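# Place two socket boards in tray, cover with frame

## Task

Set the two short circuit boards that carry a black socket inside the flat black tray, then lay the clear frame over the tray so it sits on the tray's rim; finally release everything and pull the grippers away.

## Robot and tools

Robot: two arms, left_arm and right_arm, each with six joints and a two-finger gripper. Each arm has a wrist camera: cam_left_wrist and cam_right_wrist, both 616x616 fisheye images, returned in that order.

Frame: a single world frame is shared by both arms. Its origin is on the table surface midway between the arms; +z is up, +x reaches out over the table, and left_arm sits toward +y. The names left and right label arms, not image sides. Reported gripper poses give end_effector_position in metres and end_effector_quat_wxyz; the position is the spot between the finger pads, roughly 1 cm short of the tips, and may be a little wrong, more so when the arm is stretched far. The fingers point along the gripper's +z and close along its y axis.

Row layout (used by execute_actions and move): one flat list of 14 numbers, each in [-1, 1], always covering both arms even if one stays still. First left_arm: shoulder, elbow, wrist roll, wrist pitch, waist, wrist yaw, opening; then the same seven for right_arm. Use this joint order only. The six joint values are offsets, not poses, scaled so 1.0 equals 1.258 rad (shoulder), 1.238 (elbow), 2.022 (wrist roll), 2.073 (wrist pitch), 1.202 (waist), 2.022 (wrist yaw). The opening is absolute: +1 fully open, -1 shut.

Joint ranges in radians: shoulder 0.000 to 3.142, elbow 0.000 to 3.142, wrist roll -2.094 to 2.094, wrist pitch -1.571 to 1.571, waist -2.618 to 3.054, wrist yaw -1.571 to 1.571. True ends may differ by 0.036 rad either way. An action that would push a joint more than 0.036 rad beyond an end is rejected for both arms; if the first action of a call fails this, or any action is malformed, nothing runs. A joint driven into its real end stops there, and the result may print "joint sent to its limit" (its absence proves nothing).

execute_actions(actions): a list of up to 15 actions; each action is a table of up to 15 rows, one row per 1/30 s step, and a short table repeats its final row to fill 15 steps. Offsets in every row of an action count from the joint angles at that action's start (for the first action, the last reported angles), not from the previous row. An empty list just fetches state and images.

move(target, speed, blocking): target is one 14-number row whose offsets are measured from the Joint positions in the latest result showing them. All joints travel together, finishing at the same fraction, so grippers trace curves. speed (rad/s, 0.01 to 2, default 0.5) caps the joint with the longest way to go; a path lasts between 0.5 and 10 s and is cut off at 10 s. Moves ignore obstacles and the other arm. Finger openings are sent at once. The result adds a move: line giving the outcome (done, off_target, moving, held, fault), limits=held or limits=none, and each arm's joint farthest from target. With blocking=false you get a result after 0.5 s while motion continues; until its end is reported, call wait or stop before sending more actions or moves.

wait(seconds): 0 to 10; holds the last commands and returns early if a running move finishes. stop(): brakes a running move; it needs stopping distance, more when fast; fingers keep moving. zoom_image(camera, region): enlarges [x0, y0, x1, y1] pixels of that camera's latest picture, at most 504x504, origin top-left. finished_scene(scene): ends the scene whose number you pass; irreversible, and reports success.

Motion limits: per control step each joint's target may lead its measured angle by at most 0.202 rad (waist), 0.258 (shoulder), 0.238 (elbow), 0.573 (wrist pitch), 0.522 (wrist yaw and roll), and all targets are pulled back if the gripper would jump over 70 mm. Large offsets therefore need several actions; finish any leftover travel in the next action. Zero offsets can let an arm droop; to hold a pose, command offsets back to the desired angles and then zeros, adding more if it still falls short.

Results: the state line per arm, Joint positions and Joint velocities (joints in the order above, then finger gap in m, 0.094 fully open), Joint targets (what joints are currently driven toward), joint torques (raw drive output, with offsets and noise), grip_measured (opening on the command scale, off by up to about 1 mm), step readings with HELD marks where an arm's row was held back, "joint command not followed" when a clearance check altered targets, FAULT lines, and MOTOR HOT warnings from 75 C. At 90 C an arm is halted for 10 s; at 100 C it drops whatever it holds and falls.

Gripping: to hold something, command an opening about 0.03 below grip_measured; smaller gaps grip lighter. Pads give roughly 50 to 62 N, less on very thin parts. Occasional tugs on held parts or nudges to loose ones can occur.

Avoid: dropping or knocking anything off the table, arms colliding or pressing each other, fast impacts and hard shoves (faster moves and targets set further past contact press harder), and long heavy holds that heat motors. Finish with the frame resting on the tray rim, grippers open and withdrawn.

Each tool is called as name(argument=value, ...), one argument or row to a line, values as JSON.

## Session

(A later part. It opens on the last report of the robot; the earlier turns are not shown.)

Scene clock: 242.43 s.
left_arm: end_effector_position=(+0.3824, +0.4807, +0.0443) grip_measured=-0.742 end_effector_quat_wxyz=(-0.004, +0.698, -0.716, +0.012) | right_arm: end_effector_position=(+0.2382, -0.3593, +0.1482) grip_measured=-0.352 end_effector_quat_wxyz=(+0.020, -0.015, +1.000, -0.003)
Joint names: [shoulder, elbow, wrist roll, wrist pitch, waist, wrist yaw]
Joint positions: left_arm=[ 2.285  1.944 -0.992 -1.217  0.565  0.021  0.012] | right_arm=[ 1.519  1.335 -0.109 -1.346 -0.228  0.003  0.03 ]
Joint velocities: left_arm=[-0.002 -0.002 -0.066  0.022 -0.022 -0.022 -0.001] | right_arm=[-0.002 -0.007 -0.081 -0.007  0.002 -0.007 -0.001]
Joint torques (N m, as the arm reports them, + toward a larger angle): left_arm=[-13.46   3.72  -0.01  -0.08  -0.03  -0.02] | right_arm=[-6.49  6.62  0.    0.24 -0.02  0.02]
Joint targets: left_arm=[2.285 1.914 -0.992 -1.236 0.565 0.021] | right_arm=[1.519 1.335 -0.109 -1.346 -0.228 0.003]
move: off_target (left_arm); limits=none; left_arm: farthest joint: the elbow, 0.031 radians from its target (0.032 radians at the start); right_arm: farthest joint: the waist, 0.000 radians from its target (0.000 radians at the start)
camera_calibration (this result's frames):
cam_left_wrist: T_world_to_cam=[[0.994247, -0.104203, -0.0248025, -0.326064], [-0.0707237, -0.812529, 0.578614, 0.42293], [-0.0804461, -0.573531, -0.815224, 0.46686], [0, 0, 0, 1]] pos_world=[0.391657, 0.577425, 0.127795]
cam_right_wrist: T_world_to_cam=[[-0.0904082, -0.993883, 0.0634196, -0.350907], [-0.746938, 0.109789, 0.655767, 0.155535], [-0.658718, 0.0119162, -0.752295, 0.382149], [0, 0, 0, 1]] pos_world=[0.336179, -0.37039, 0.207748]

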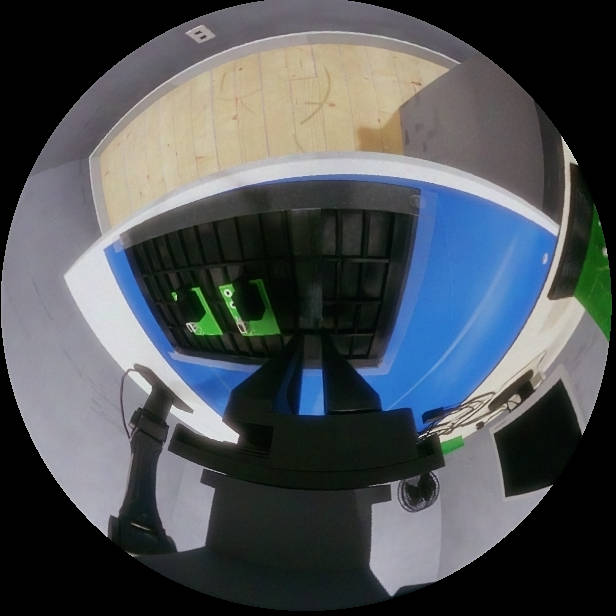

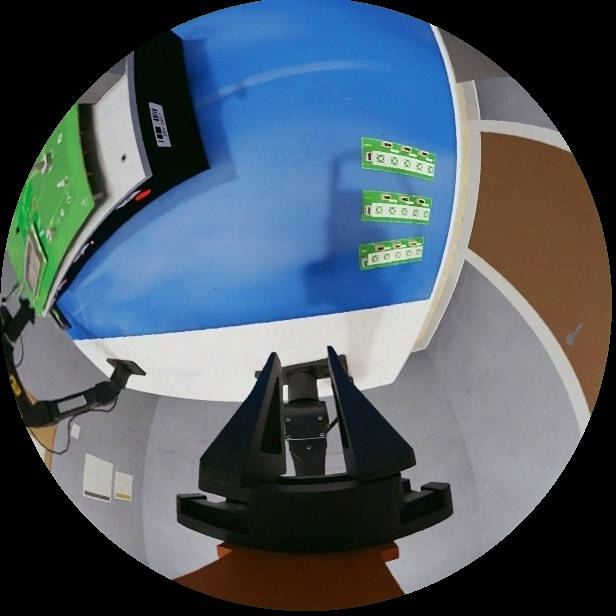

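move(
  target=[0,0.01,0,-0.022,0.012,0,-0.78,0,0,0,0,0,0,-0.35],
  speed=0.05,
)

move(
  target=[0,-0.03,0,0.012,0,0,-0.78,0,0,0,0,0,0,-0.35],
  speed=0.05,
)

zoom_image(
  camera="cam_left_wrist",
  region=[290,150,490,390],
)

zoom_image(
  camera="cam_left_wrist",
  region=[80,170,300,390],
)

Scene clock: 249.23 s.
left_arm: end_effector_position=(+0.3823, +0.4807, +0.0443) grip_measured=-0.742 end_effector_quat_wxyz=(-0.004, +0.698, -0.716, +0.012) | right_arm: end_effector_position=(+0.2382, -0.3593, +0.1482) grip_measured=-0.352 end_effector_quat_wxyz=(+0.020, -0.015, +1.000, -0.003)
Joint names: [shoulder, elbow, wrist roll, wrist pitch, waist, wrist yaw]
Joint positions: left_arm=[ 2.285  1.944 -0.992 -1.217  0.565  0.021  0.012] | right_arm=[ 1.519  1.335 -0.109 -1.346 -0.228  0.003  0.03 ]
Joint velocities: left_arm=[ 0.002  0.002 -0.037  0.022 -0.007 -0.022  0.   ] | right_arm=[-0.002 -0.002  0.022  0.022  0.017 -0.037 -0.002]
Joint torques (N m, as the arm reports them, + toward a larger angle): left_arm=[-13.49   6.5   -0.01  -0.42   1.03  -0.03] | right_arm=[-6.51  6.66  0.01  0.25  0.05  0.03]
Joint targets: left_arm=[2.285 1.957 -0.992 -1.263 0.580 0.021] | right_arm=[1.519 1.335 -0.109 -1.346 -0.228 0.003]
move: off_target (left_arm); limits=none; left_arm: farthest joint: the wrist pitch, 0.045 radians from its target (0.046 radians at the start); right_arm: farthest joint: the waist, 0.000 radians from its target (0.000 radians at the start)
camera_calibration (this result's frames):
cam_left_wrist: T_world_to_cam=[[0.994239, -0.104208, -0.025104, -0.325971], [-0.070536, -0.812413, 0.578801, 0.422748], [-0.0807105, -0.573695, -0.815083, 0.466998], [0, 0, 0, 1]] pos_world=[0.391603, 0.577392, 0.127772]
cam_right_wrist: T_world_to_cam=[[-0.0904082, -0.993883, 0.0634196, -0.350907], [-0.746938, 0.109789, 0.655767, 0.155535], [-0.658718, 0.0119162, -0.752295, 0.382149], [0, 0, 0, 1]] pos_world=[0.336179, -0.37039, 0.207748]

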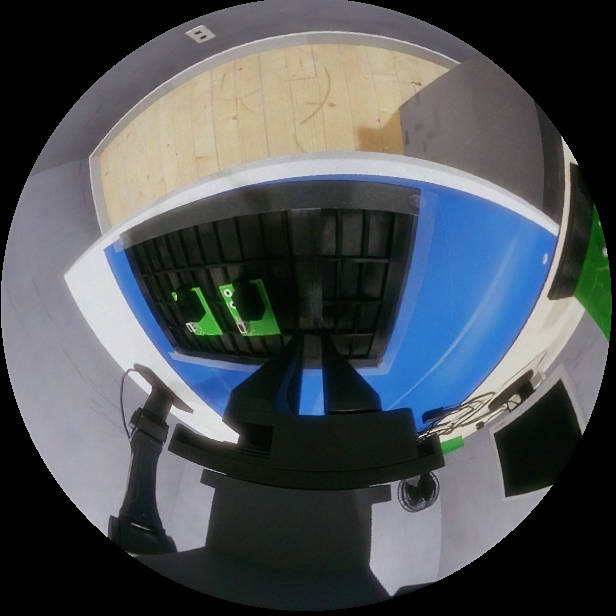

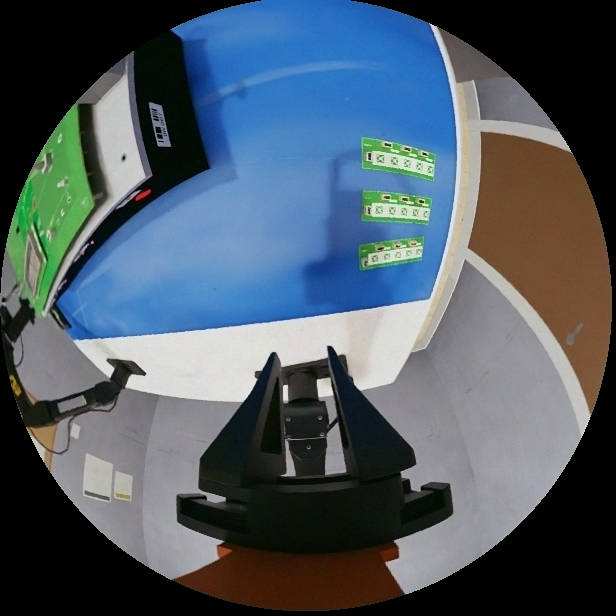

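Scene clock: 250.20 s.
left_arm: end_effector_position=(+0.3826, +0.4809, +0.0443) grip_measured=-0.742 end_effector_quat_wxyz=(-0.005, +0.698, -0.716, +0.012) | right_arm: end_effector_position=(+0.2382, -0.3593, +0.1482) grip_measured=-0.352 end_effector_quat_wxyz=(+0.020, -0.015, +1.000, -0.003)
Joint names: [shoulder, elbow, wrist roll, wrist pitch, waist, wrist yaw]
Joint positions: left_arm=[ 2.285  1.944 -0.992 -1.216  0.565  0.021  0.012] | right_arm=[ 1.519  1.335 -0.109 -1.346 -0.228  0.003  0.03 ]
Joint velocities: left_arm=[ 0.017 -0.002 -0.007  0.007 -0.012  0.022 -0.   ] | right_arm=[ 0.007  0.002 -0.007 -0.022 -0.002  0.022 -0.003]
Joint torques (N m, as the arm reports them, + toward a larger angle): left_arm=[-13.5    3.27  -0.02   0.46  -0.02  -0.03] | right_arm=[-6.44  6.66  0.    0.23  0.03  0.03]
Joint targets: left_arm=[2.285 1.907 -0.992 -1.192 0.565 0.021] | right_arm=[1.519 1.335 -0.109 -1.346 -0.228 0.003]
move: off_target (left_arm); limits=none; left_arm: farthest joint: the elbow, 0.038 radians from its target (0.038 radians at the start); right_arm: farthest joint: the waist, 0.000 radians from its target (0.000 radians at the start)
camera_calibration (this result's frames):
cam_left_wrist: T_world_to_cam=[[0.99427, -0.104188, -0.0238979, -0.326345], [-0.0712864, -0.812878, 0.578056, 0.423474], [-0.0796527, -0.57304, -0.815647, 0.466448], [0, 0, 0, 1]] pos_world=[0.391817, 0.577524, 0.127866]
cam_right_wrist: T_world_to_cam=[[-0.0904082, -0.993883, 0.0634196, -0.350907], [-0.746938, 0.109789, 0.655767, 0.155535], [-0.658718, 0.0119162, -0.752295, 0.382149], [0, 0, 0, 1]] pos_world=[0.336179, -0.37039, 0.207748]

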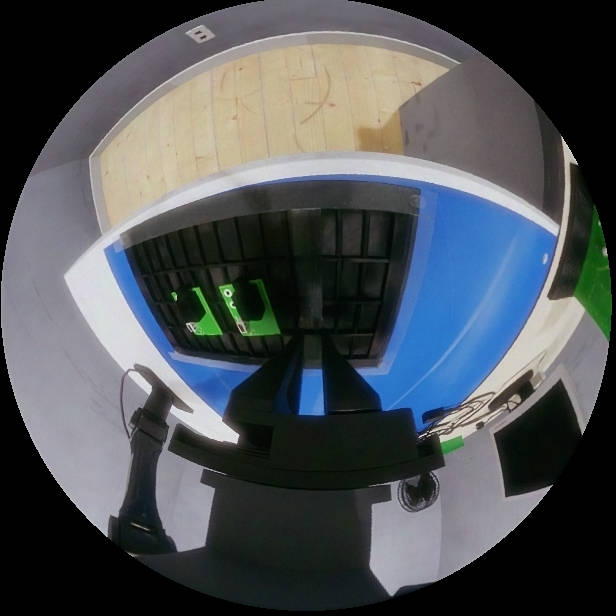

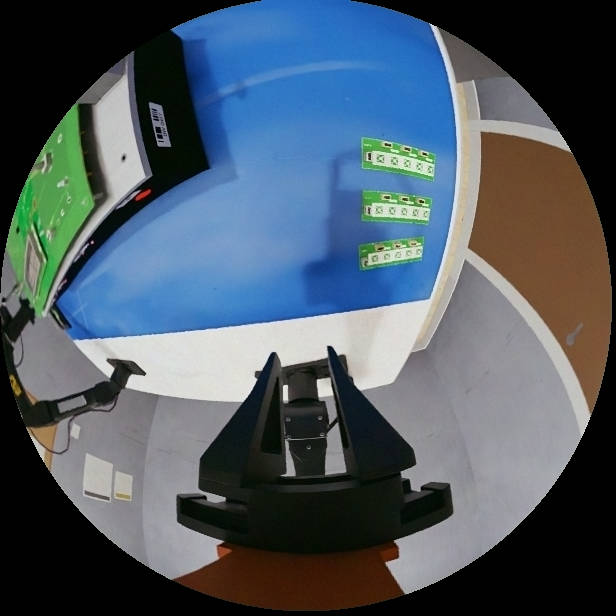

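Region (290, 150, 490, 390) of cam_left_wrist's 616x616 image, scaled by 2.100, with more detail than that image has.

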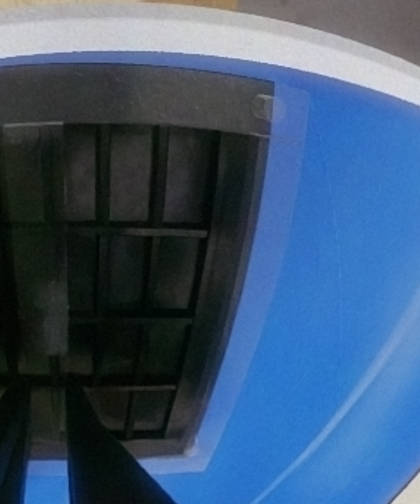

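Region (80, 170, 300, 390) of cam_left_wrist's 616x616 image, scaled by 2.291, with more detail than that image has.

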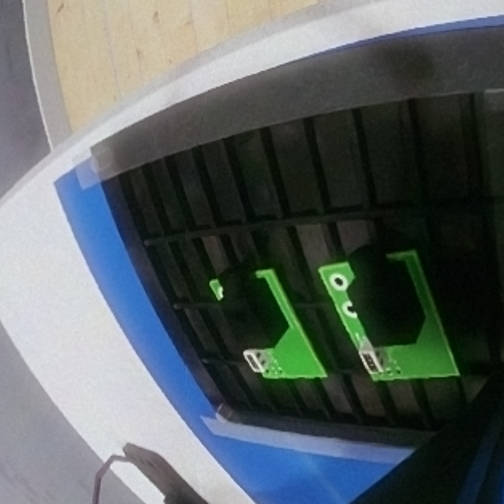

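move(
  target=[0,0,0,0,0,0,-0.55,0,0,0,0,0,0,-0.35],
)

move(
  target=[-0.1,0.2,0,-0.17,0,0,-0.55,0,0,0,0,0,0,-0.35],
  speed=0.3,
)

zoom_image(
  camera="cam_left_wrist",
  region=[140,130,400,340],
)

Scene clock: 254.30 s.
left_arm: end_effector_position=(+0.3826, +0.4809, +0.0443) grip_measured=-0.552 end_effector_quat_wxyz=(-0.005, +0.698, -0.716, +0.012) | right_arm: end_effector_position=(+0.2382, -0.3593, +0.1482) grip_measured=-0.352 end_effector_quat_wxyz=(+0.020, -0.015, +1.000, -0.003)
Joint names: [shoulder, elbow, wrist roll, wrist pitch, waist, wrist yaw]
Joint positions: left_arm=[ 2.285  1.944 -0.992 -1.216  0.565  0.021  0.021] | right_arm=[ 1.519  1.335 -0.109 -1.346 -0.228  0.003  0.03 ]
Joint velocities: left_arm=[-0.007  0.002 -0.037  0.022 -0.007 -0.022 -0.001] | right_arm=[ 0.002 -0.007 -0.022  0.051 -0.017 -0.051 -0.   ]
Joint torques (N m, as the arm reports them, + toward a larger angle): left_arm=[-13.53   5.7   -0.02   0.14  -0.05  -0.03] | right_arm=[-6.51  6.7   0.    0.23 -0.04  0.03]
Joint targets: left_arm=[2.285 1.944 -0.992 -1.216 0.565 0.021] | right_arm=[1.519 1.335 -0.109 -1.346 -0.228 0.003]
move: done; limits=none; left_arm: farthest joint: the waist, 0.000 radians from its target (0.000 radians at the start); right_arm: farthest joint: the waist, 0.000 radians from its target (0.000 radians at the start)
camera_calibration (this result's frames):
cam_left_wrist: T_world_to_cam=[[0.99427, -0.104188, -0.0238979, -0.326345], [-0.0712864, -0.812878, 0.578056, 0.423474], [-0.0796527, -0.57304, -0.815647, 0.466448], [0, 0, 0, 1]] pos_world=[0.391817, 0.577524, 0.127866]
cam_right_wrist: T_world_to_cam=[[-0.0904082, -0.993883, 0.0634196, -0.350907], [-0.746938, 0.109789, 0.655767, 0.155535], [-0.658718, 0.0119162, -0.752295, 0.382149], [0, 0, 0, 1]] pos_world=[0.336179, -0.37039, 0.207748]

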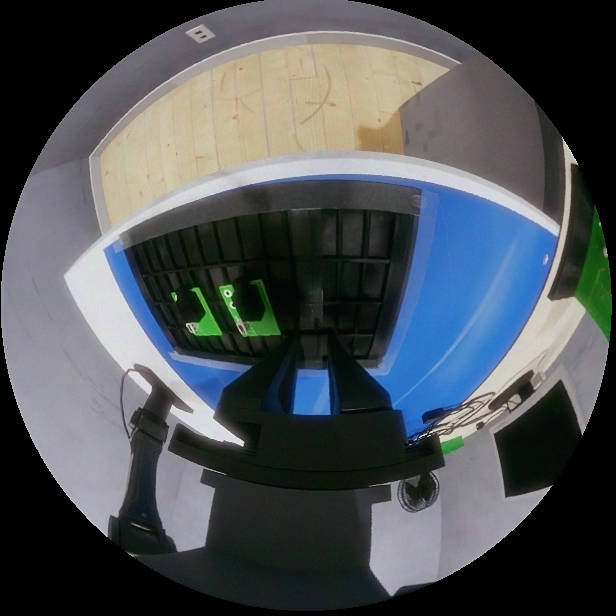

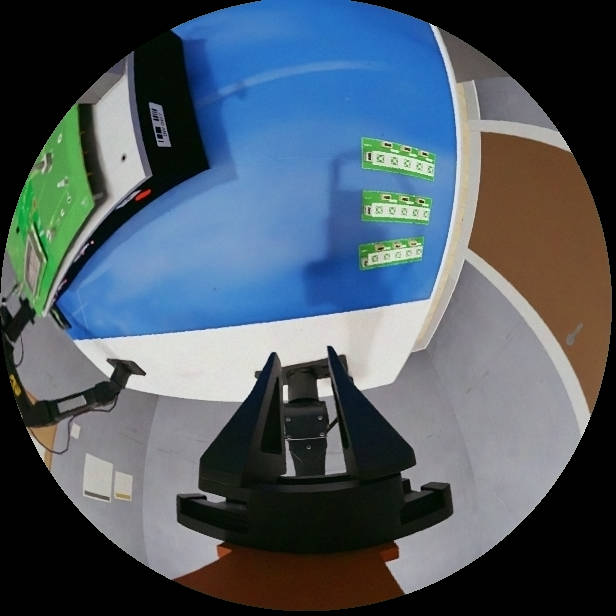

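Scene clock: 256.17 s.
left_arm: end_effector_position=(+0.3581, +0.4657, +0.1440) grip_measured=-0.552 end_effector_quat_wxyz=(-0.002, +0.698, -0.716, +0.011) | right_arm: end_effector_position=(+0.2382, -0.3593, +0.1482) grip_measured=-0.352 end_effector_quat_wxyz=(+0.020, -0.015, +1.000, -0.003)
Joint names: [shoulder, elbow, wrist roll, wrist pitch, waist, wrist yaw]
Joint positions: left_arm=[ 2.179  2.167 -0.992 -1.55   0.565  0.021  0.021] | right_arm=[ 1.519  1.335 -0.109 -1.346 -0.228  0.003  0.03 ]
Joint velocities: left_arm=[ 0.002  0.012 -0.11   0.051 -0.012 -0.007 -0.   ] | right_arm=[ 0.007 -0.012  0.007 -0.051 -0.002 -0.007  0.001]
Joint torques (N m, as the arm reports them, + toward a larger angle): left_arm=[-14.24   7.19  -0.01  -0.12  -0.05  -0.01] | right_arm=[-6.41  6.71  0.    0.23  0.    0.02]
Joint targets: left_arm=[2.160 2.192 -0.992 -1.568 0.565 0.021] | right_arm=[1.519 1.335 -0.109 -1.346 -0.228 0.003]
move: off_target (left_arm); limits=none; left_arm: farthest joint: the elbow, 0.024 radians from its target (0.247 radians at the start); right_arm: farthest joint: the waist, 0.000 radians from its target (0.000 radians at the start)
camera_calibration (this result's frames):
cam_left_wrist: T_world_to_cam=[[0.994152, -0.104261, -0.0281191, -0.300543], [-0.0686558, -0.811248, 0.580657, 0.349696], [-0.0833517, -0.575331, -0.813663, 0.539275], [0, 0, 0, 1]] pos_world=[0.367744, 0.562617, 0.227284]
cam_right_wrist: T_world_to_cam=[[-0.0904082, -0.993883, 0.0634196, -0.350907], [-0.746938, 0.109789, 0.655767, 0.155535], [-0.658718, 0.0119162, -0.752295, 0.382149], [0, 0, 0, 1]] pos_world=[0.336179, -0.37039, 0.207748]

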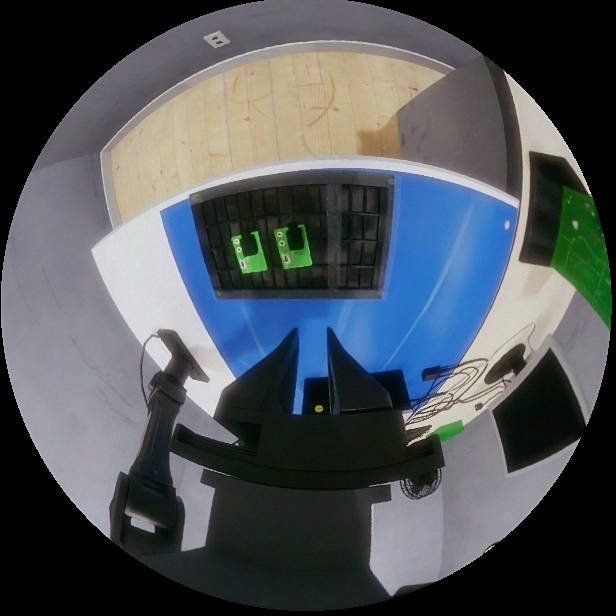

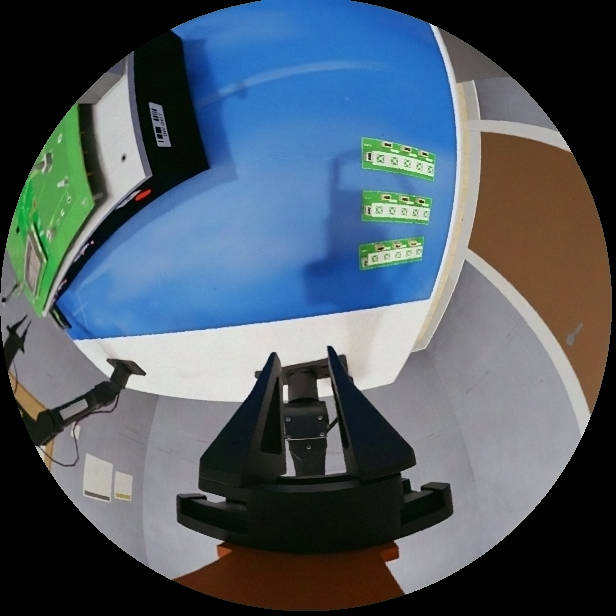

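Region (140, 130, 400, 340) of cam_left_wrist's 616x616 image, scaled by 1.938, with more detail than that image has; it fills the top 407 rows of this view, and the rest is white.

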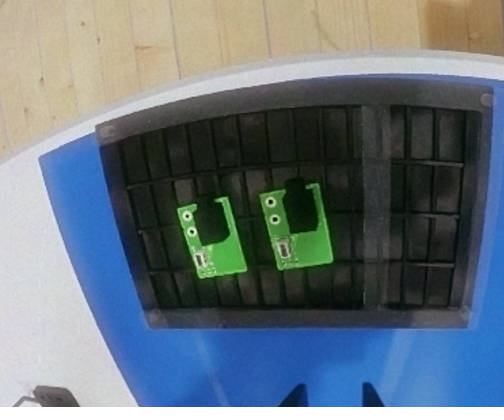

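Aligned on the rim.

finished_scene(
  scene=2,
)

The scene is finished: the task was done.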